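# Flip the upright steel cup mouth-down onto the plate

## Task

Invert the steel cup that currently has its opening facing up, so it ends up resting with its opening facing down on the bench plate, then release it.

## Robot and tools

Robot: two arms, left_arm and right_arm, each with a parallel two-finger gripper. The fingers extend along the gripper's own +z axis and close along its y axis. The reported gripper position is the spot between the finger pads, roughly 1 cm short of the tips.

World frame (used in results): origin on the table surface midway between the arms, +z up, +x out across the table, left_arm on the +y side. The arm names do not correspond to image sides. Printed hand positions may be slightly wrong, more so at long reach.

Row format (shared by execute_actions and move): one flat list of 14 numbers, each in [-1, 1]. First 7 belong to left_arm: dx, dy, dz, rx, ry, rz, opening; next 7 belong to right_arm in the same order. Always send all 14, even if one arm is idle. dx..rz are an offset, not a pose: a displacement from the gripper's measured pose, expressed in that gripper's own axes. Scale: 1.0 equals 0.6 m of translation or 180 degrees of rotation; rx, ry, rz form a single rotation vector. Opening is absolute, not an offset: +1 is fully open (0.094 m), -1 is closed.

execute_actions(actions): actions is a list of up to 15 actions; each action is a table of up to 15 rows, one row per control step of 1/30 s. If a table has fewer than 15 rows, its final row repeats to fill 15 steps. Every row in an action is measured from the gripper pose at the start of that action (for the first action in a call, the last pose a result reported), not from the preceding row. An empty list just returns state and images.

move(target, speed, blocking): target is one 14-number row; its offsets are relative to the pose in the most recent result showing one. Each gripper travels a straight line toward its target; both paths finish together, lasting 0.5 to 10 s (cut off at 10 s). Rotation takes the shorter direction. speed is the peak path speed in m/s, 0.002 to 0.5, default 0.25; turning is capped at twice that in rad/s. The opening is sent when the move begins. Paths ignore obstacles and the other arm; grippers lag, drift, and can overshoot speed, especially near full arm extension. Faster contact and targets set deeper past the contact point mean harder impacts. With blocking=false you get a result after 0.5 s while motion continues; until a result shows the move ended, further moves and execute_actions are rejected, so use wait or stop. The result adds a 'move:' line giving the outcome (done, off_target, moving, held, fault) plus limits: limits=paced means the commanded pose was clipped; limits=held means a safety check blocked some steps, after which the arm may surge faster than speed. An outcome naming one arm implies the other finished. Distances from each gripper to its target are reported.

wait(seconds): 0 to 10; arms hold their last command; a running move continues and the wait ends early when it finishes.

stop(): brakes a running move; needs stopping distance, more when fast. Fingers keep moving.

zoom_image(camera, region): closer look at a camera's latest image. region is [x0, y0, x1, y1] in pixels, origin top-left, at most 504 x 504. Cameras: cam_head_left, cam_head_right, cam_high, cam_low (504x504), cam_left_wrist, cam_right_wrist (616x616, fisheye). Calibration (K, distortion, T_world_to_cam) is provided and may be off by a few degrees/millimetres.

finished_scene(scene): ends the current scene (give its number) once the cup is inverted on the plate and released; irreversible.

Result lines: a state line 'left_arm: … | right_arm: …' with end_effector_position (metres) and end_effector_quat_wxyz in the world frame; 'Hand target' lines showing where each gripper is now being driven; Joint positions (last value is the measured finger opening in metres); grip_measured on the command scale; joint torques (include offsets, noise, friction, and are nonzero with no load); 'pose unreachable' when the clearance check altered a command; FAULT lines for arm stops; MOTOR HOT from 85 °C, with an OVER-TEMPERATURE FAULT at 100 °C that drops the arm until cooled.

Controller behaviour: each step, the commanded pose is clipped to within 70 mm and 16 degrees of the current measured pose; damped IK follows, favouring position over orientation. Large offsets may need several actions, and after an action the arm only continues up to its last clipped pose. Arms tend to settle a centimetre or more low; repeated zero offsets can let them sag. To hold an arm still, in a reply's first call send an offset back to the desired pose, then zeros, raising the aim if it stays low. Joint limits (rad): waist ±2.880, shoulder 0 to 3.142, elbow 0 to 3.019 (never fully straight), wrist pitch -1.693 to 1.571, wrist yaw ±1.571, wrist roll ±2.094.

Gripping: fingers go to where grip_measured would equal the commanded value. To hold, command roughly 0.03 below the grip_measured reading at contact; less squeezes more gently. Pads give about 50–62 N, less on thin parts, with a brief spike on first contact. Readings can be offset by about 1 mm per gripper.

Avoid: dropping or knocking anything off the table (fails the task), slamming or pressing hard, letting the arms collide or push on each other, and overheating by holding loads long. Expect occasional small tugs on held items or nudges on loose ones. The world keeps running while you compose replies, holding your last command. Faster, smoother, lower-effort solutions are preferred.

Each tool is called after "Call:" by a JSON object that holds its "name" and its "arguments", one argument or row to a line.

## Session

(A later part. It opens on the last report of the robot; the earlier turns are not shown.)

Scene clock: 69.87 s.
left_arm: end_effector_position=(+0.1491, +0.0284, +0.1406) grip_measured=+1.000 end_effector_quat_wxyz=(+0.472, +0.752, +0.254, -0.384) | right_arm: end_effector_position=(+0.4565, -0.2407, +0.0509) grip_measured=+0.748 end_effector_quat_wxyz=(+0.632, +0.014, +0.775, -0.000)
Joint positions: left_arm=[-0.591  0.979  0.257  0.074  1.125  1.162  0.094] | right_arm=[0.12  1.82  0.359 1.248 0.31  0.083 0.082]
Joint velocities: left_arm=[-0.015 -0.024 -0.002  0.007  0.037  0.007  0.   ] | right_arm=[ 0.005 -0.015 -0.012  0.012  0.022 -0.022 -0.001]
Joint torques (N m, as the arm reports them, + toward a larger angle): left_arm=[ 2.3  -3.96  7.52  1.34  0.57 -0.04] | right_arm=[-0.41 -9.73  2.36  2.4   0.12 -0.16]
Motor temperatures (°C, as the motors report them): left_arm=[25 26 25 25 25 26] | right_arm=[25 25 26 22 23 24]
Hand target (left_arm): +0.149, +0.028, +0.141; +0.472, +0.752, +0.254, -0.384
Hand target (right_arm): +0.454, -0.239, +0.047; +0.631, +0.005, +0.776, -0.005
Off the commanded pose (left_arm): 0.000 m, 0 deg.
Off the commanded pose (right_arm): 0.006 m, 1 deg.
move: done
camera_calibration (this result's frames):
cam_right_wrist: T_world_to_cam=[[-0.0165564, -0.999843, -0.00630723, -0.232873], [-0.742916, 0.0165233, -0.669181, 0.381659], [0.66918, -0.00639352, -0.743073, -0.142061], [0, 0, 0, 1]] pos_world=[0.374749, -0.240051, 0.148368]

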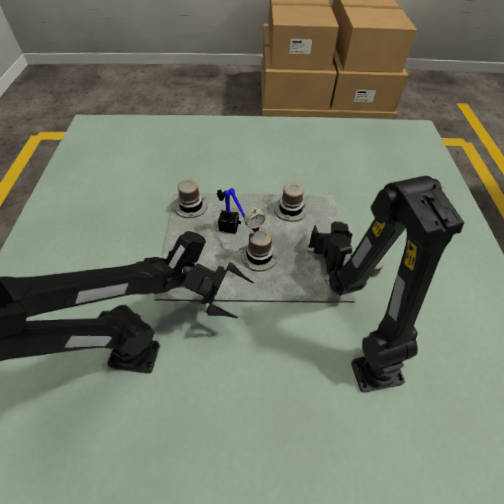

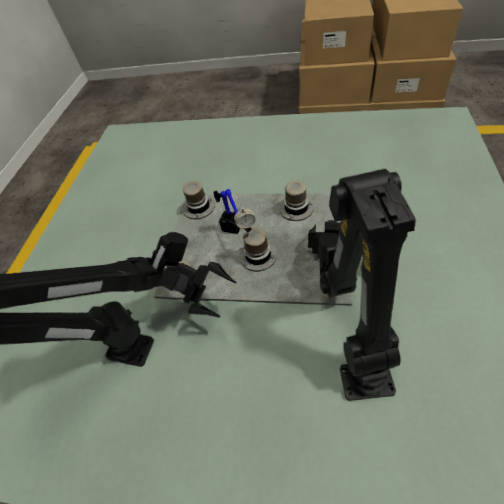

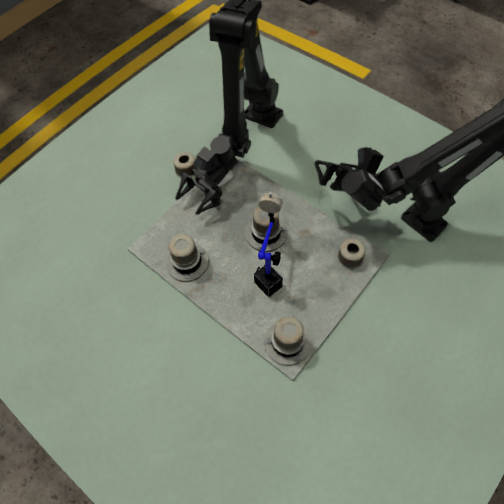

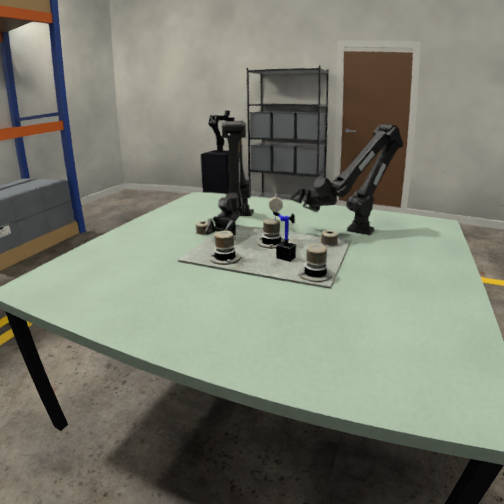

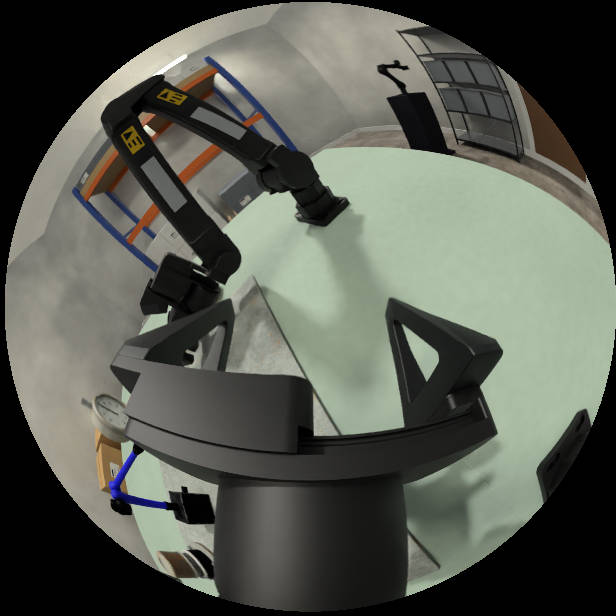

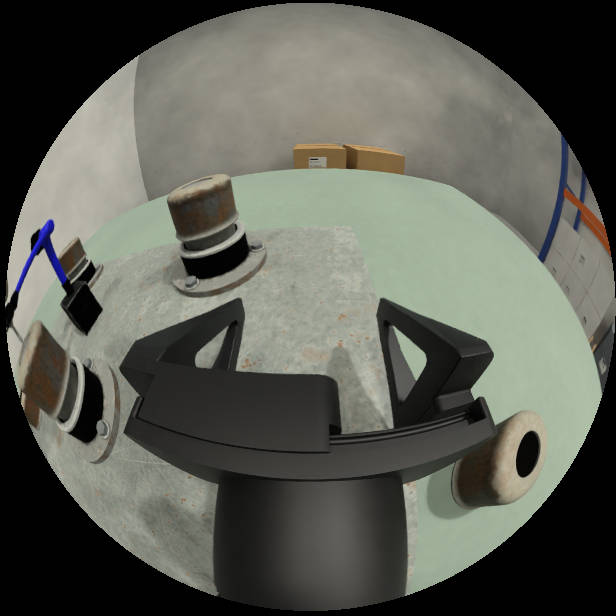

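Call:
{"name": "move", "arguments": {
  "target": [0,0,0,0,0,0,1,-0.15,0,-0.03,0,0.2,0,1],
  "speed": 0.3
}}

Call:
{"name": "move", "arguments": {
  "target": [0,0,0,0,0,0,1,0.1,-0.2,-0.125,0,0.233,0,1],
  "speed": 0.3
}}

Scene clock: 75.77 s.
left_arm: end_effector_position=(+0.1491, +0.0284, +0.1406) grip_measured=+1.000 end_effector_quat_wxyz=(+0.472, +0.752, +0.254, -0.384) | right_arm: end_effector_position=(+0.4427, -0.2439, +0.1195) grip_measured=+1.000 end_effector_quat_wxyz=(+0.345, -0.000, +0.938, -0.001)
Joint positions: left_arm=[-0.591  0.979  0.257  0.074  1.125  1.162  0.094] | right_arm=[ 0.065  1.246  0.684 -0.319  0.158  0.186  0.094]
Joint velocities: left_arm=[-0.005 -0.015 -0.012 -0.022  0.007 -0.066  0.   ] | right_arm=[ 0.005  0.005 -0.007 -0.022  0.022 -0.022  0.   ]
Joint torques (N m, as the arm reports them, + toward a larger angle): left_arm=[ 2.33 -3.99  7.51  1.33  0.57 -0.04] | right_arm=[ -1.29 -10.09  11.68   0.88   0.     0.12]
Motor temperatures (°C, as the motors report them): left_arm=[25 26 26 25 25 26] | right_arm=[25 25 26 22 23 24]
Hand target (left_arm): +0.149, +0.028, +0.141; +0.472, +0.752, +0.254, -0.384
Hand target (right_arm): +0.455, -0.243, +0.140; +0.362, +0.011, +0.932, +0.006
Off the commanded pose (left_arm): 0.000 m, 0 deg.
Off the commanded pose (right_arm): 0.027 m, 3 deg.
move: off_target (right_arm)
camera_calibration (this result's frames):
cam_right_wrist: T_world_to_cam=[[0.0102971, -0.999924, 0.00670833, -0.249388], [-0.997535, -0.0107377, -0.0693464, 0.451795], [0.0694131, -0.00597772, -0.99757, 0.214169], [0, 0, 0, 1]] pos_world=[0.438383, -0.243238, 0.246652]

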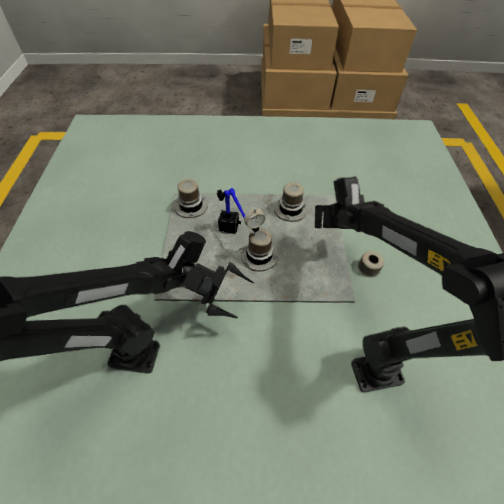

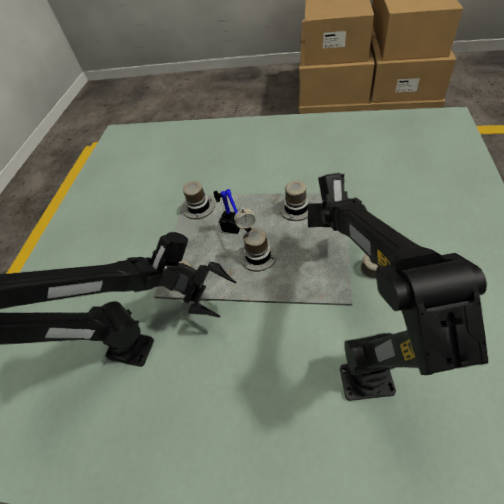

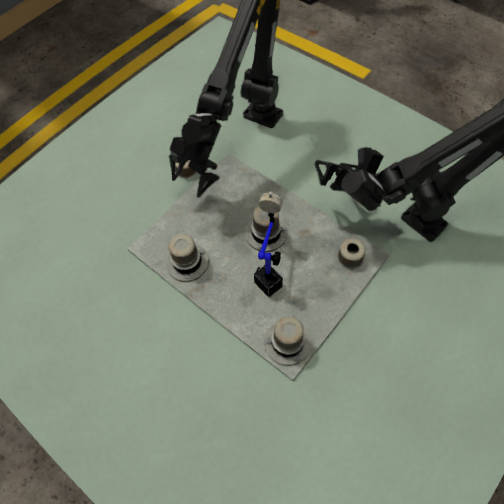

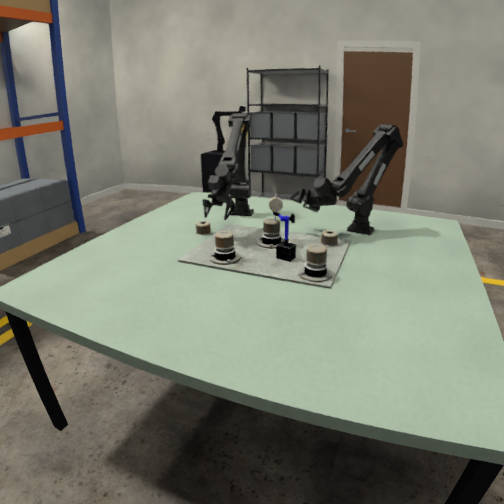

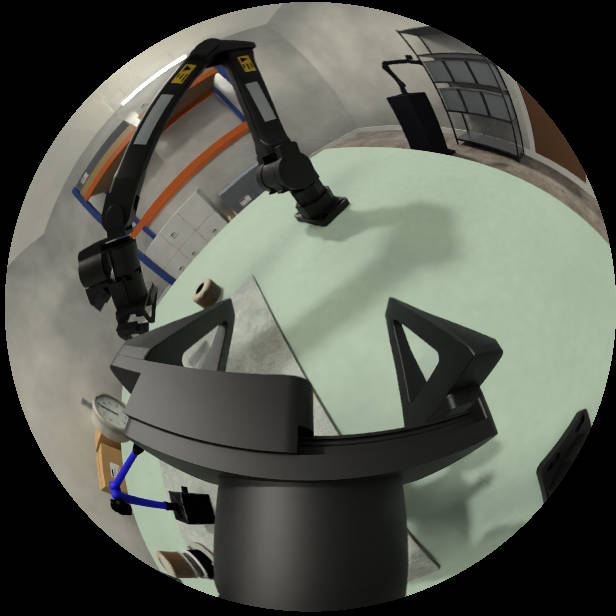

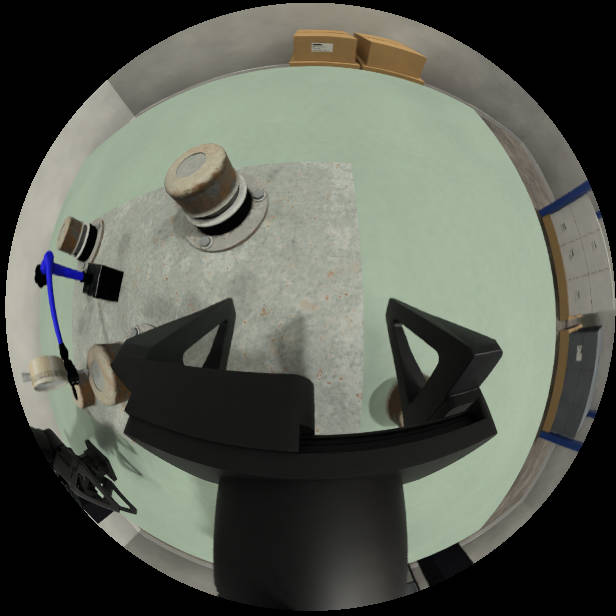

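Scene clock: 77.50 s.
left_arm: end_effector_position=(+0.1491, +0.0284, +0.1406) grip_measured=+1.000 end_effector_quat_wxyz=(+0.472, +0.752, +0.254, -0.384) | right_arm: end_effector_position=(+0.3315, -0.3592, +0.1269) grip_measured=+1.000 end_effector_quat_wxyz=(-0.023, +0.007, +1.000, +0.007)
Joint positions: left_arm=[-0.591  0.979  0.257  0.074  1.125  1.162  0.094] | right_arm=[-0.289  1.296  0.918 -1.239 -0.009 -0.095  0.094]
Joint velocities: left_arm=[-0.005 -0.005 -0.007 -0.012  0.022  0.007  0.   ] | right_arm=[-0.015 -0.024 -0.012  0.012 -0.081 -0.007  0.   ]
Joint torques (N m, as the arm reports them, + toward a larger angle): left_arm=[ 2.33 -3.97  7.51  1.32  0.57 -0.05] | right_arm=[-0.96 -7.85 11.88 -0.42  0.03 -0.16]
Motor temperatures (°C, as the motors report them): left_arm=[25 26 26 25 25 26] | right_arm=[25 25 26 22 23 24]
Hand target (left_arm): +0.149, +0.028, +0.141; +0.472, +0.752, +0.254, -0.384
Hand target (right_arm): +0.347, -0.362, +0.137; -0.013, -0.001, +1.000, +0.005
Off the commanded pose (left_arm): 0.000 m, 0 deg.
Off the commanded pose (right_arm): 0.021 m, 2 deg.
move: off_target (right_arm)
camera_calibration (this result's frames):
cam_right_wrist: T_world_to_cam=[[-0.00437699, -0.999854, -0.0164927, -0.355679], [-0.776782, -0.00698705, 0.629731, 0.179528], [-0.629755, 0.0155676, -0.776638, 0.439979], [0, 0, 0, 1]] pos_world=[0.414976, -0.361223, 0.222784]

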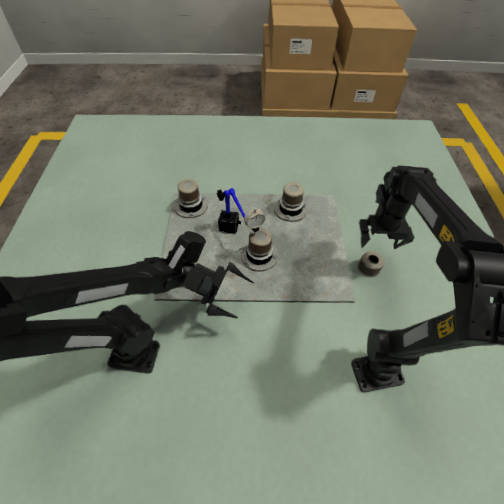

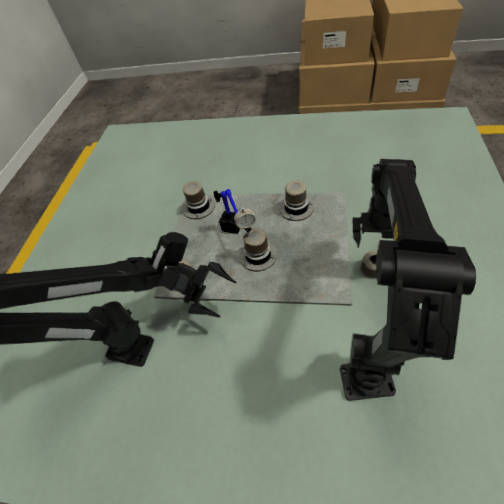

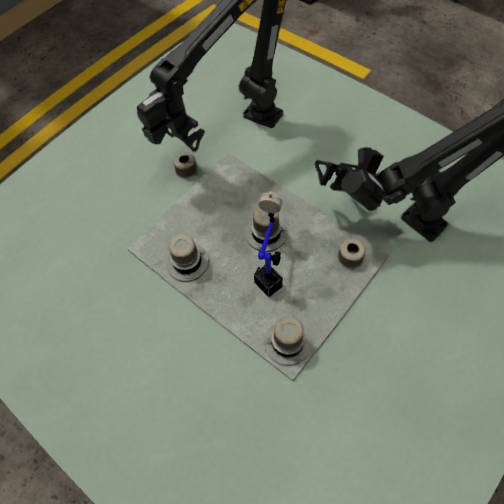

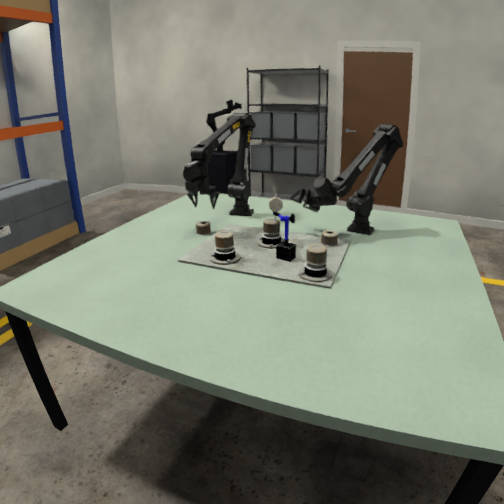

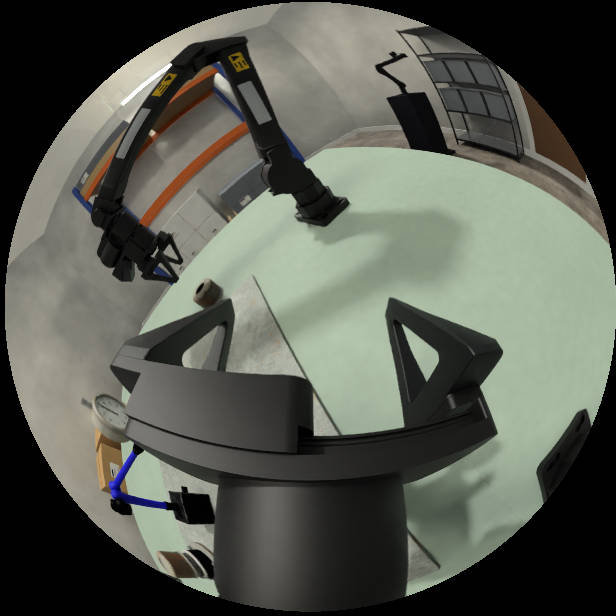

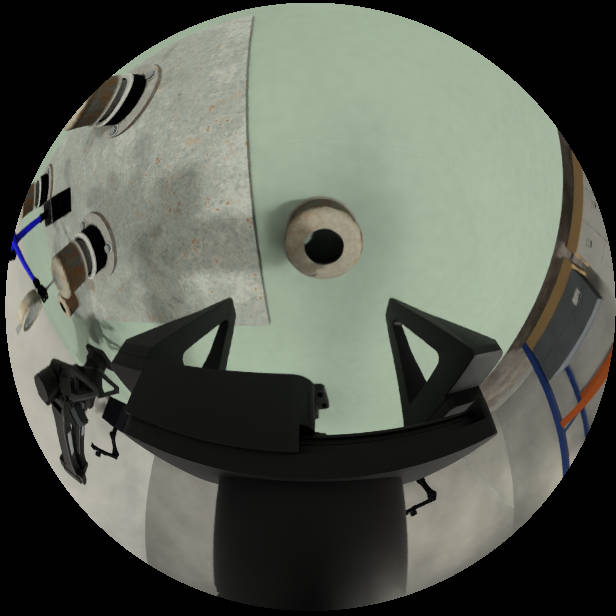

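Call:
{"name": "move", "arguments": {
  "target": [0,0,0,0,0,0,1,-0.03,-0.02,0.075,0,-0.015,0,1],
  "speed": 0.15
}}

Scene clock: 81.70 s.
left_arm: end_effector_position=(+0.1491, +0.0284, +0.1406) grip_measured=+1.000 end_effector_quat_wxyz=(+0.472, +0.752, +0.254, -0.384) | right_arm: end_effector_position=(+0.3444, -0.3690, +0.0853) grip_measured=+1.000 end_effector_quat_wxyz=(+0.002, +0.013, +1.000, +0.005)
Joint positions: left_arm=[-0.591  0.979  0.257  0.074  1.125  1.162  0.094] | right_arm=[-0.315  1.353  0.851 -1.066 -0.011 -0.109  0.094]
Joint velocities: left_arm=[-0.005  0.015 -0.002  0.002 -0.066  0.037  0.   ] | right_arm=[-0.005  0.005 -0.012 -0.007  0.007 -0.007  0.   ]
Joint torques (N m, as the arm reports them, + toward a larger angle): left_arm=[ 2.33 -3.96  7.52  1.32  0.57 -0.04] | right_arm=[-1.22 -8.39  8.23  0.54 -0.13 -0.14]
Motor temperatures (°C, as the motors report them): left_arm=[25 26 26 25 25 26] | right_arm=[25 25 27 22 23 24]
Hand target (left_arm): +0.149, +0.028, +0.141; +0.472, +0.752, +0.254, -0.384
Hand target (right_arm): +0.347, -0.371, +0.081; +0.001, +0.008, +1.000, +0.007
Off the commanded pose (left_arm): 0.000 m, 0 deg.
Off the commanded pose (right_arm): 0.005 m, 1 deg.
move: done
camera_calibration (this result's frames):
cam_right_wrist: T_world_to_cam=[[-0.0158929, -0.999782, -0.0135173, -0.362393], [-0.806879, 0.00484003, 0.590697, 0.233773], [-0.590503, 0.0202947, -0.80678, 0.406811], [0, 0, 0, 1]] pos_world=[0.423091, -0.371701, 0.185219]

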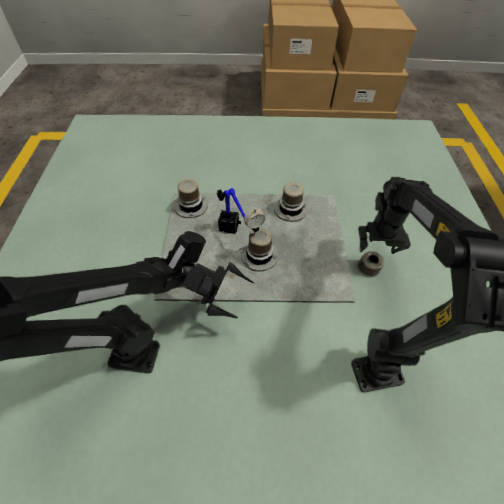

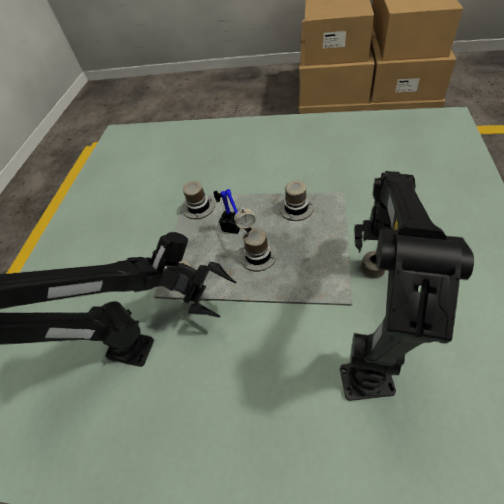

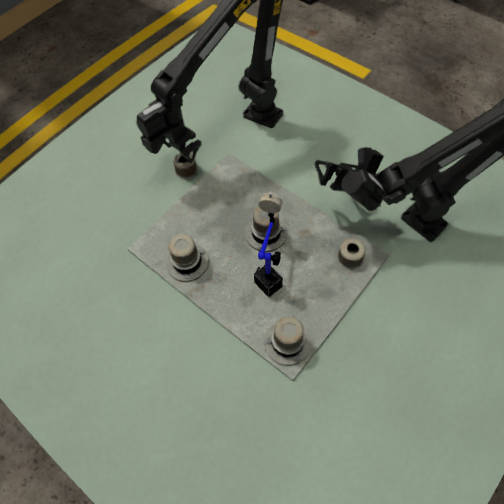

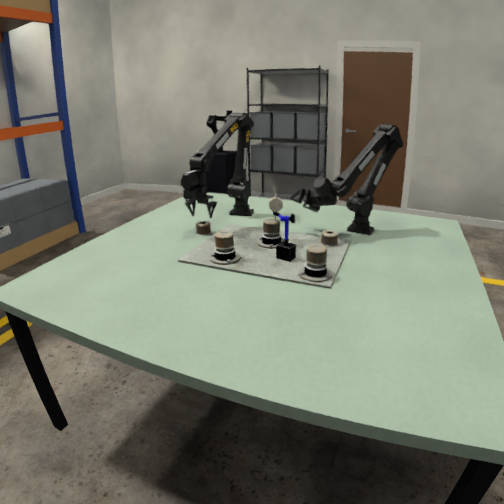

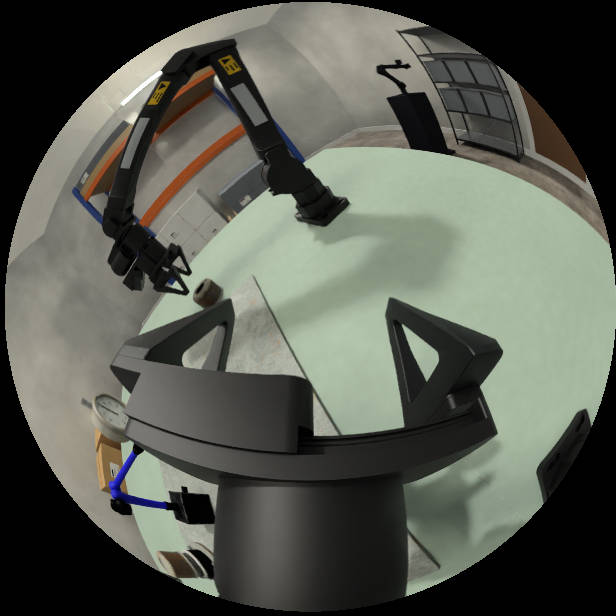

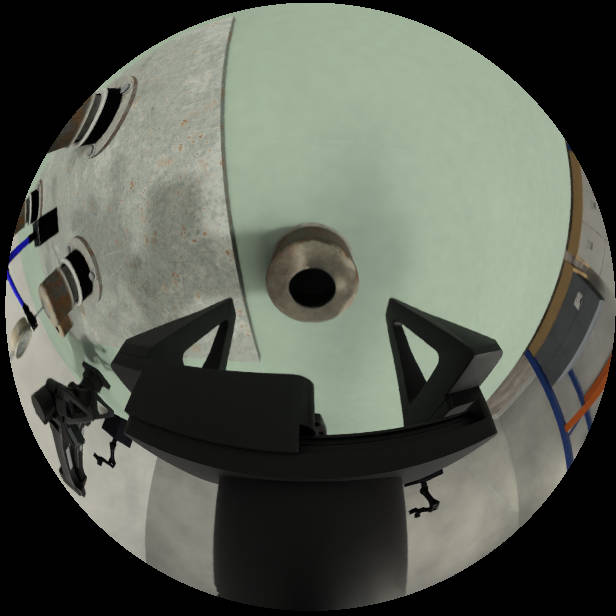

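Call:
{"name": "move", "arguments": {
  "target": [0,0,0,0,0,0,1,0,0,0.075,0,0,0,1],
  "speed": 0.1
}}

Call:
{"name": "move", "arguments": {
  "target": [0,0,0,0,0,0,1,0,0,0,0,0,0,0.4]
}}

Call:
{"name": "move", "arguments": {
  "target": [0,0,0,0,0,0,1,0,0,-0.07,0,0,0,0.4],
  "speed": 0.1
}}

Scene clock: 85.77 s.
left_arm: end_effector_position=(+0.1491, +0.0284, +0.1406) grip_measured=+1.000 end_effector_quat_wxyz=(+0.472, +0.752, +0.254, -0.384) | right_arm: end_effector_position=(+0.3423, -0.3687, +0.0451) grip_measured=+1.000 end_effector_quat_wxyz=(+0.004, +0.013, +1.000, +0.005)
Joint positions: left_arm=[-0.591  0.979  0.257  0.074  1.125  1.162  0.094] | right_arm=[-0.315  1.412  0.784 -0.937 -0.011 -0.109  0.094]
Joint velocities: left_arm=[ 0.005 -0.015 -0.022  0.012  0.051 -0.022  0.   ] | right_arm=[-0.005  0.005  0.012 -0.007 -0.11   0.022  0.   ]
Joint torques (N m, as the arm reports them, + toward a larger angle): left_arm=[ 2.3  -3.94  7.52  1.33  0.57 -0.05] | right_arm=[-0.78 -8.97  7.58  0.56 -0.03  0.01]
Motor temperatures (°C, as the motors report them): left_arm=[25 26 26 25 25 26] | right_arm=[25 25 27 22 23 24]
Hand target (left_arm): +0.149, +0.028, +0.141; +0.472, +0.752, +0.254, -0.384
Hand target (right_arm): +0.345, -0.369, +0.041; +0.002, +0.013, +1.000, +0.005
Off the commanded pose (left_arm): 0.000 m, 0 deg.
Off the commanded pose (right_arm): 0.005 m, 0 deg.
move: done
camera_calibration (this result's frames):
cam_right_wrist: T_world_to_cam=[[-0.0150798, -0.999801, -0.0130564, -0.362991], [-0.809114, 0.00452981, 0.587634, 0.256641], [-0.587458, 0.0194255, -0.809021, 0.371857], [0, 0, 0, 1]] pos_world=[0.420629, -0.371305, 0.14529]

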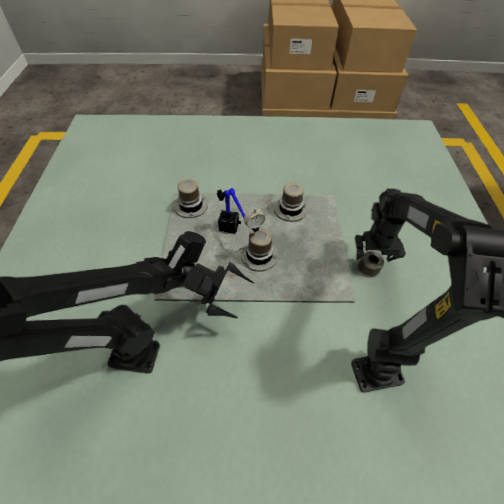

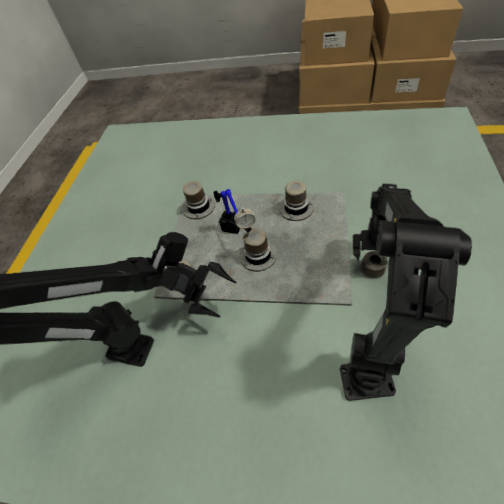

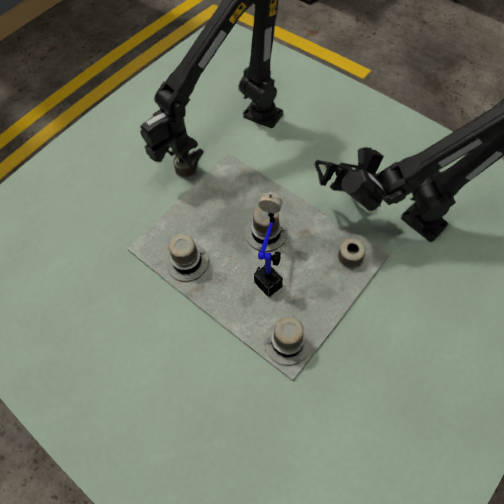

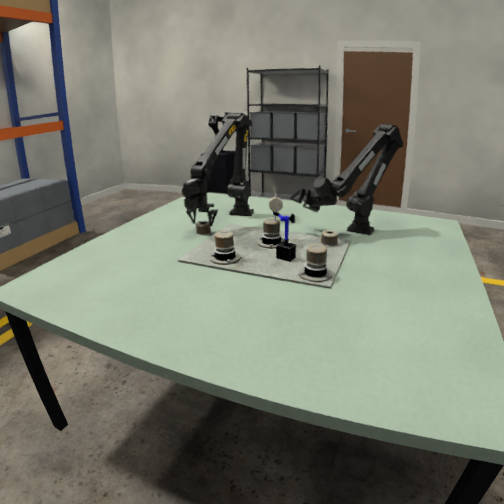

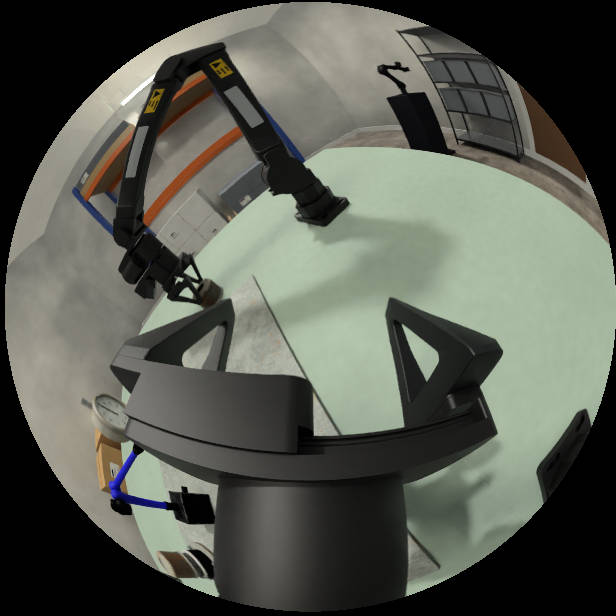

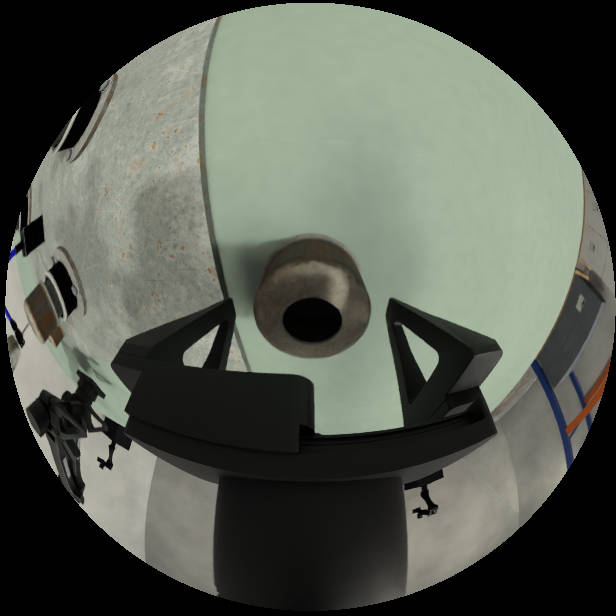

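Scene clock: 86.27 s.
left_arm: end_effector_position=(+0.1491, +0.0284, +0.1406) grip_measured=+1.000 end_effector_quat_wxyz=(+0.472, +0.752, +0.254, -0.384) | right_arm: end_effector_position=(+0.3423, -0.3688, +0.0451) grip_measured=+0.419 end_effector_quat_wxyz=(+0.004, +0.013, +1.000, +0.005)
Joint positions: left_arm=[-0.591  0.979  0.257  0.074  1.125  1.162  0.094] | right_arm=[-0.315  1.412  0.784 -0.937 -0.011 -0.109  0.067]
Joint velocities: left_arm=[-0.005 -0.005 -0.007  0.017 -0.037 -0.066  0.   ] | right_arm=[-0.005  0.015 -0.007 -0.002 -0.066  0.037  0.   ]
Joint torques (N m, as the arm reports them, + toward a larger angle): left_arm=[ 2.29 -3.99  7.51  1.32  0.57 -0.04] | right_arm=[ -0.88 -10.47   7.4    0.1   -0.04  -0.01]
Motor temperatures (°C, as the motors report them): left_arm=[25 26 26 25 25 26] | right_arm=[25 25 27 22 23 24]
Hand target (left_arm): +0.149, +0.028, +0.141; +0.472, +0.752, +0.254, -0.384
Hand target (right_arm): +0.342, -0.369, +0.045; +0.004, +0.013, +1.000, +0.005
Off the commanded pose (left_arm): 0.000 m, 0 deg.
Off the commanded pose (right_arm): 0.000 m, 0 deg.
move: done
camera_calibration (this result's frames):
cam_right_wrist: T_world_to_cam=[[-0.0150829, -0.999806, -0.0126777, -0.363074], [-0.809084, 0.00475387, 0.587674, 0.256705], [-0.5875, 0.0191212, -0.808998, 0.371753], [0, 0, 0, 1]] pos_world=[0.420625, -0.371332, 0.145286]

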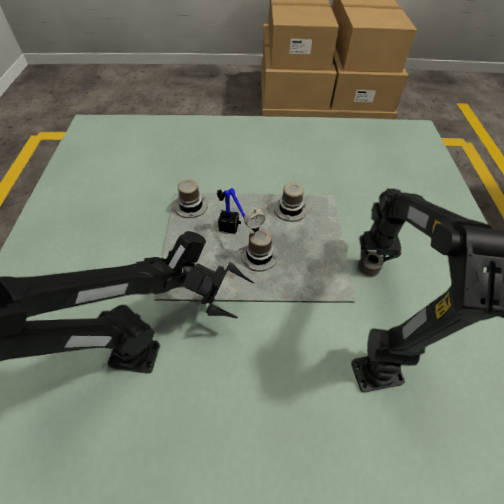

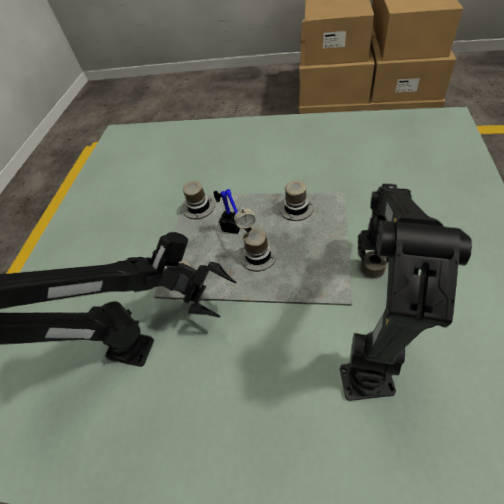

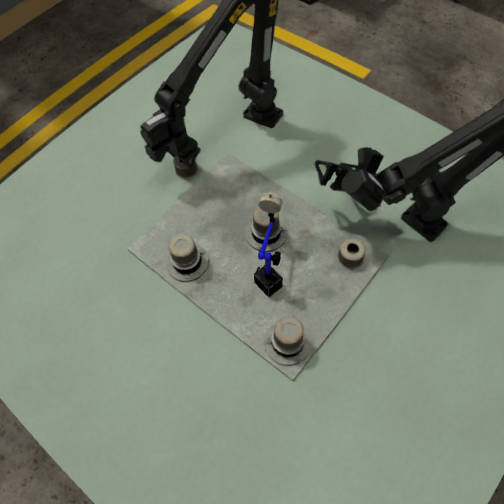

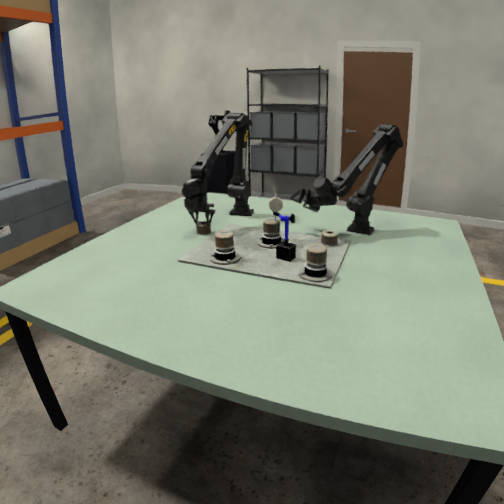

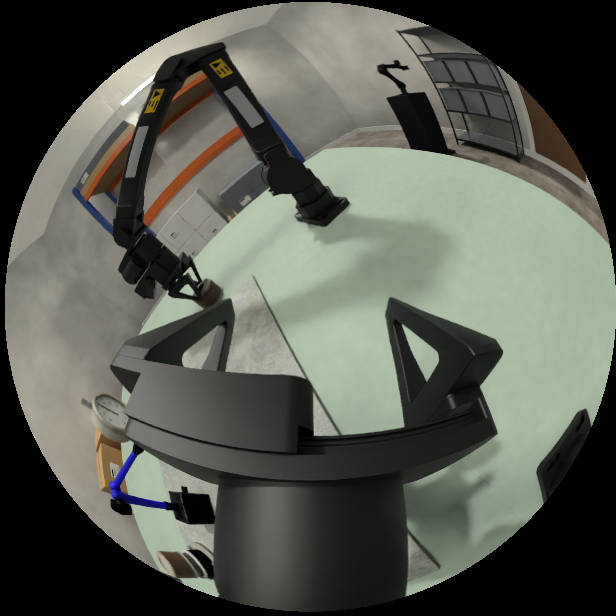

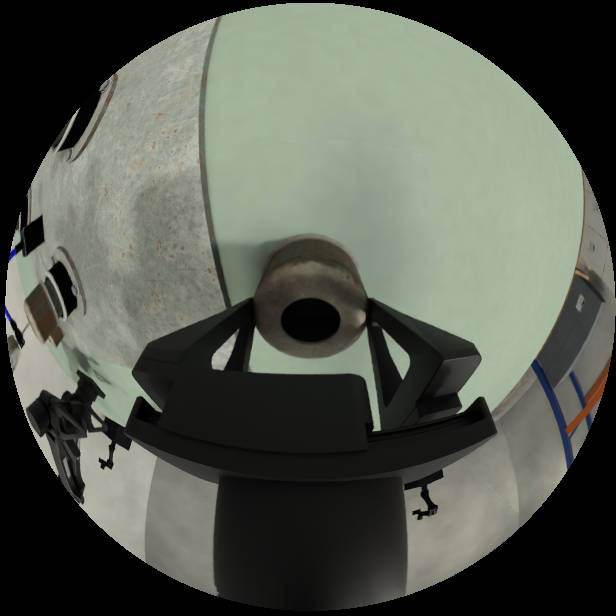

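Scene clock: 87.13 s.
left_arm: end_effector_position=(+0.1491, +0.0284, +0.1406) grip_measured=+1.000 end_effector_quat_wxyz=(+0.472, +0.752, +0.254, -0.384) | right_arm: end_effector_position=(+0.3204, -0.3658, +0.0649) grip_measured=+0.419 end_effector_quat_wxyz=(-0.026, +0.013, +1.000, +0.009)
Joint positions: left_arm=[-0.591  0.979  0.257  0.074  1.125  1.162  0.094] | right_arm=[-0.315  1.357  0.792 -1.058 -0.011 -0.109  0.067]
Joint velocities: left_arm=[-0.005 -0.015 -0.012 -0.002 -0.037 -0.081  0.   ] | right_arm=[-0.015 -0.005 -0.002 -0.002 -0.022 -0.051  0.   ]
Joint torques (N m, as the arm reports them, + toward a larger angle): left_arm=[ 2.29 -3.96  7.52  1.32  0.57 -0.04] | right_arm=[ -0.95 -11.71  11.4   -0.41  -0.03  -0.02]
Motor temperatures (°C, as the motors report them): left_arm=[25 26 26 25 25 26] | right_arm=[25 25 27 22 23 24]
Hand target (left_arm): +0.149, +0.028, +0.141; +0.472, +0.752, +0.254, -0.384
Hand target (right_arm): +0.341, -0.369, +0.087; +0.004, +0.013, +1.000, +0.005
Off the commanded pose (left_arm): 0.000 m, 0 deg.
Off the commanded pose (right_arm): 0.031 m, 3 deg.
move: off_target (right_arm)
camera_calibration (this result's frames):
cam_right_wrist: T_world_to_cam=[[-0.0160332, -0.999676, -0.0197524, -0.359348], [-0.773284, -0.000126021, 0.634059, 0.210998], [-0.633857, 0.0254402, -0.773032, 0.389648], [0, 0, 0, 1]] pos_world=[0.404381, -0.369118, 0.160327]

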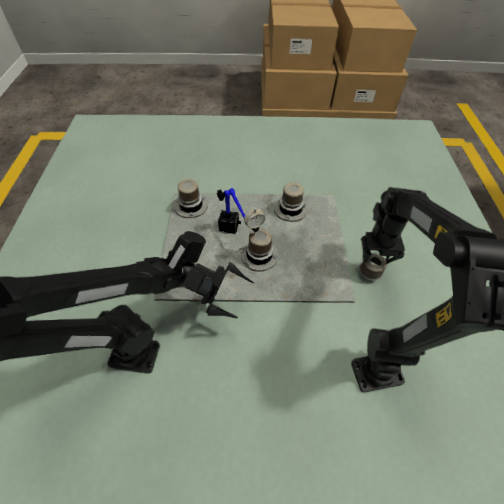

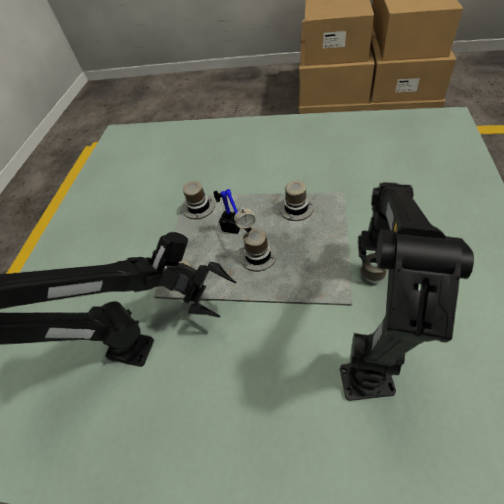

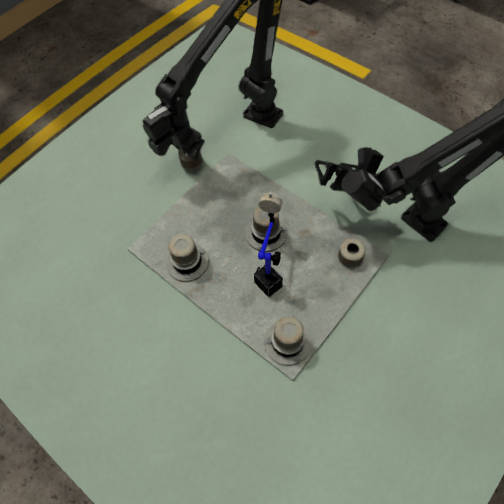

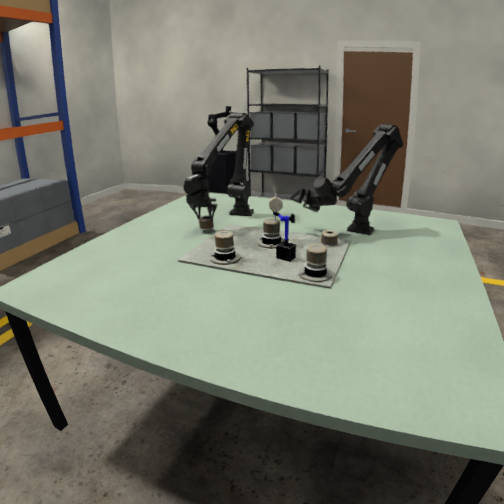

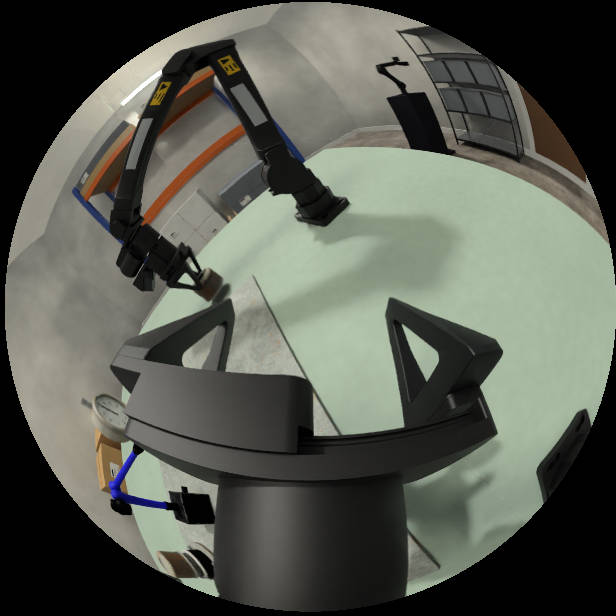

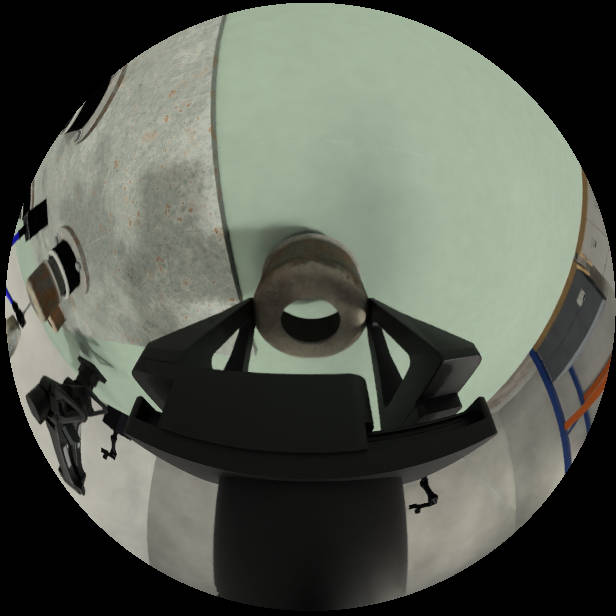

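Held (shallowly). Move to the plate.

Call:
{"name": "move", "arguments": {
  "target": [0,0,0,0,0,0,1,-0.1,0.27,-0.06,0,-0.03,0,0.38],
  "speed": 0.15
}}

Scene clock: 90.70 s.
left_arm: end_effector_position=(+0.1491, +0.0284, +0.1406) grip_measured=+1.000 end_effector_quat_wxyz=(+0.472, +0.752, +0.254, -0.384) | right_arm: end_effector_position=(+0.3694, -0.2138, +0.0889) grip_measured=+0.417 end_effector_quat_wxyz=(+0.010, +0.003, +1.000, +0.001)
Joint positions: left_arm=[-0.591  0.979  0.257  0.074  1.125  1.162  0.094] | right_arm=[ 0.119  1.438  0.946 -1.061  0.004  0.304  0.067]
Joint velocities: left_arm=[ 0.005 -0.005  0.007 -0.027 -0.022 -0.066  0.   ] | right_arm=[-0.015  0.005  0.002 -0.012  0.007  0.051 -0.001]
Joint torques (N m, as the arm reports them, + toward a larger angle): left_arm=[ 2.33 -3.99  7.51  1.32  0.57 -0.04] | right_arm=[ -0.99 -10.21  11.88  -0.27   0.12   0.11]
Motor temperatures (°C, as the motors report them): left_arm=[25 26 26 25 25 26] | right_arm=[25 25 27 22 23 24]
Hand target (left_arm): +0.149, +0.028, +0.141; +0.472, +0.752, +0.254, -0.384
Hand target (right_arm): +0.387, -0.209, +0.100; +0.022, +0.013, +1.000, +0.004
Off the commanded pose (left_arm): 0.000 m, 0 deg.
Off the commanded pose (right_arm): 0.022 m, 2 deg.
move: off_target (right_arm)
camera_calibration (this result's frames):
cam_right_wrist: T_world_to_cam=[[0.00468846, -0.99998, -0.00426786, -0.215244], [-0.815856, -0.006293, 0.578221, 0.253088], [-0.578237, 0.000770989, -0.815869, 0.413346], [0, 0, 0, 1]] pos_world=[0.446504, -0.213966, 0.189976]

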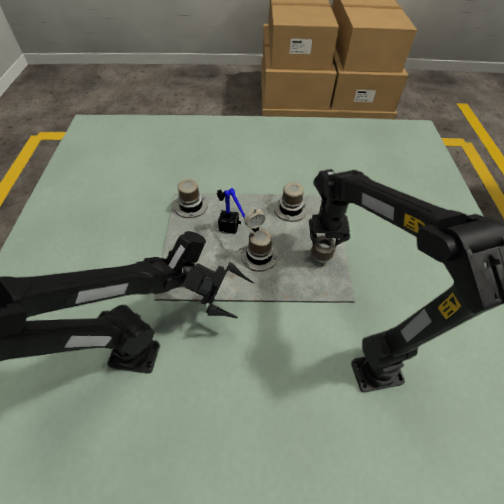

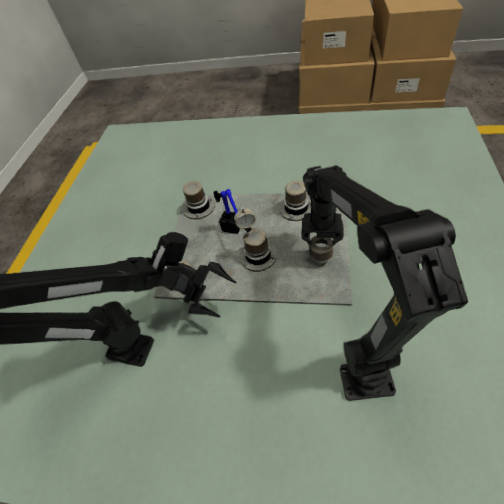

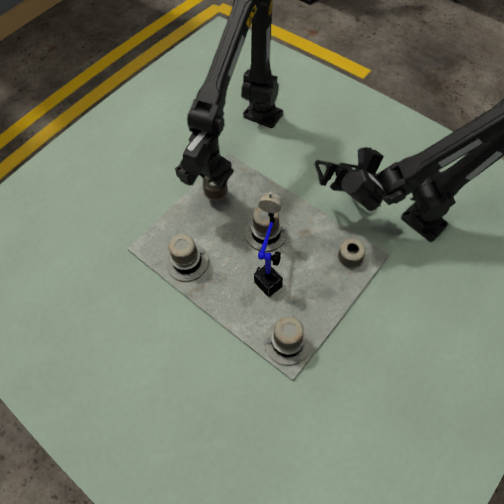

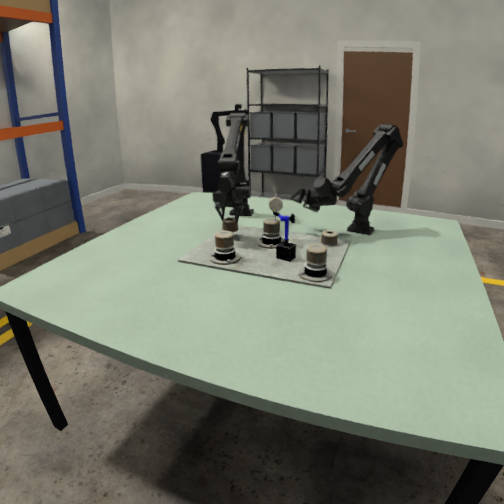

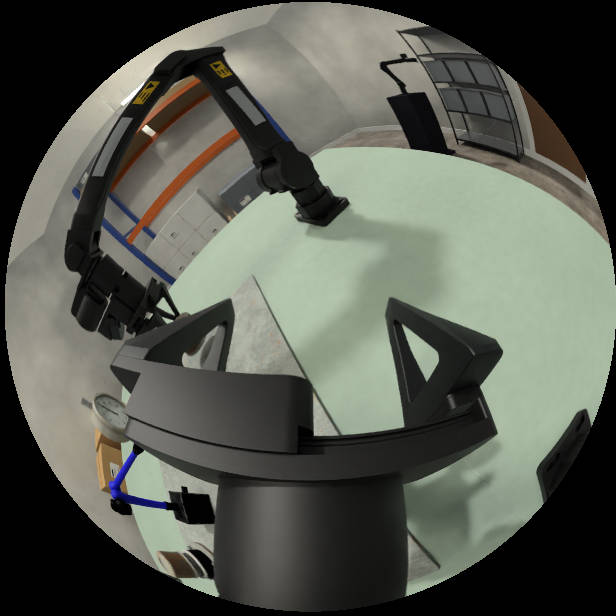

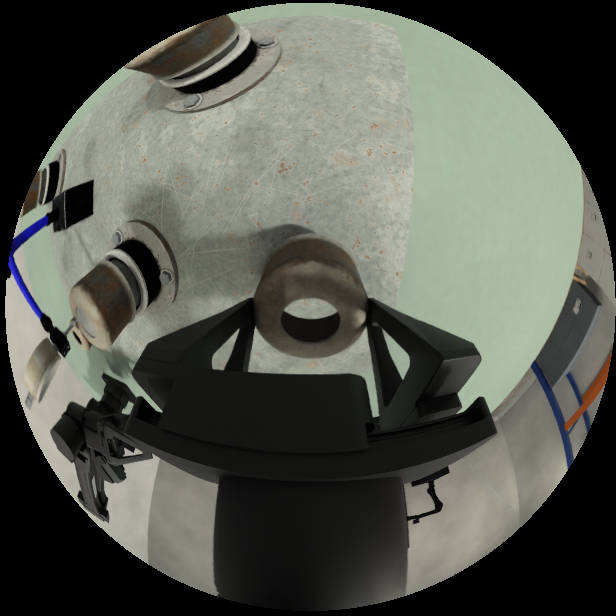

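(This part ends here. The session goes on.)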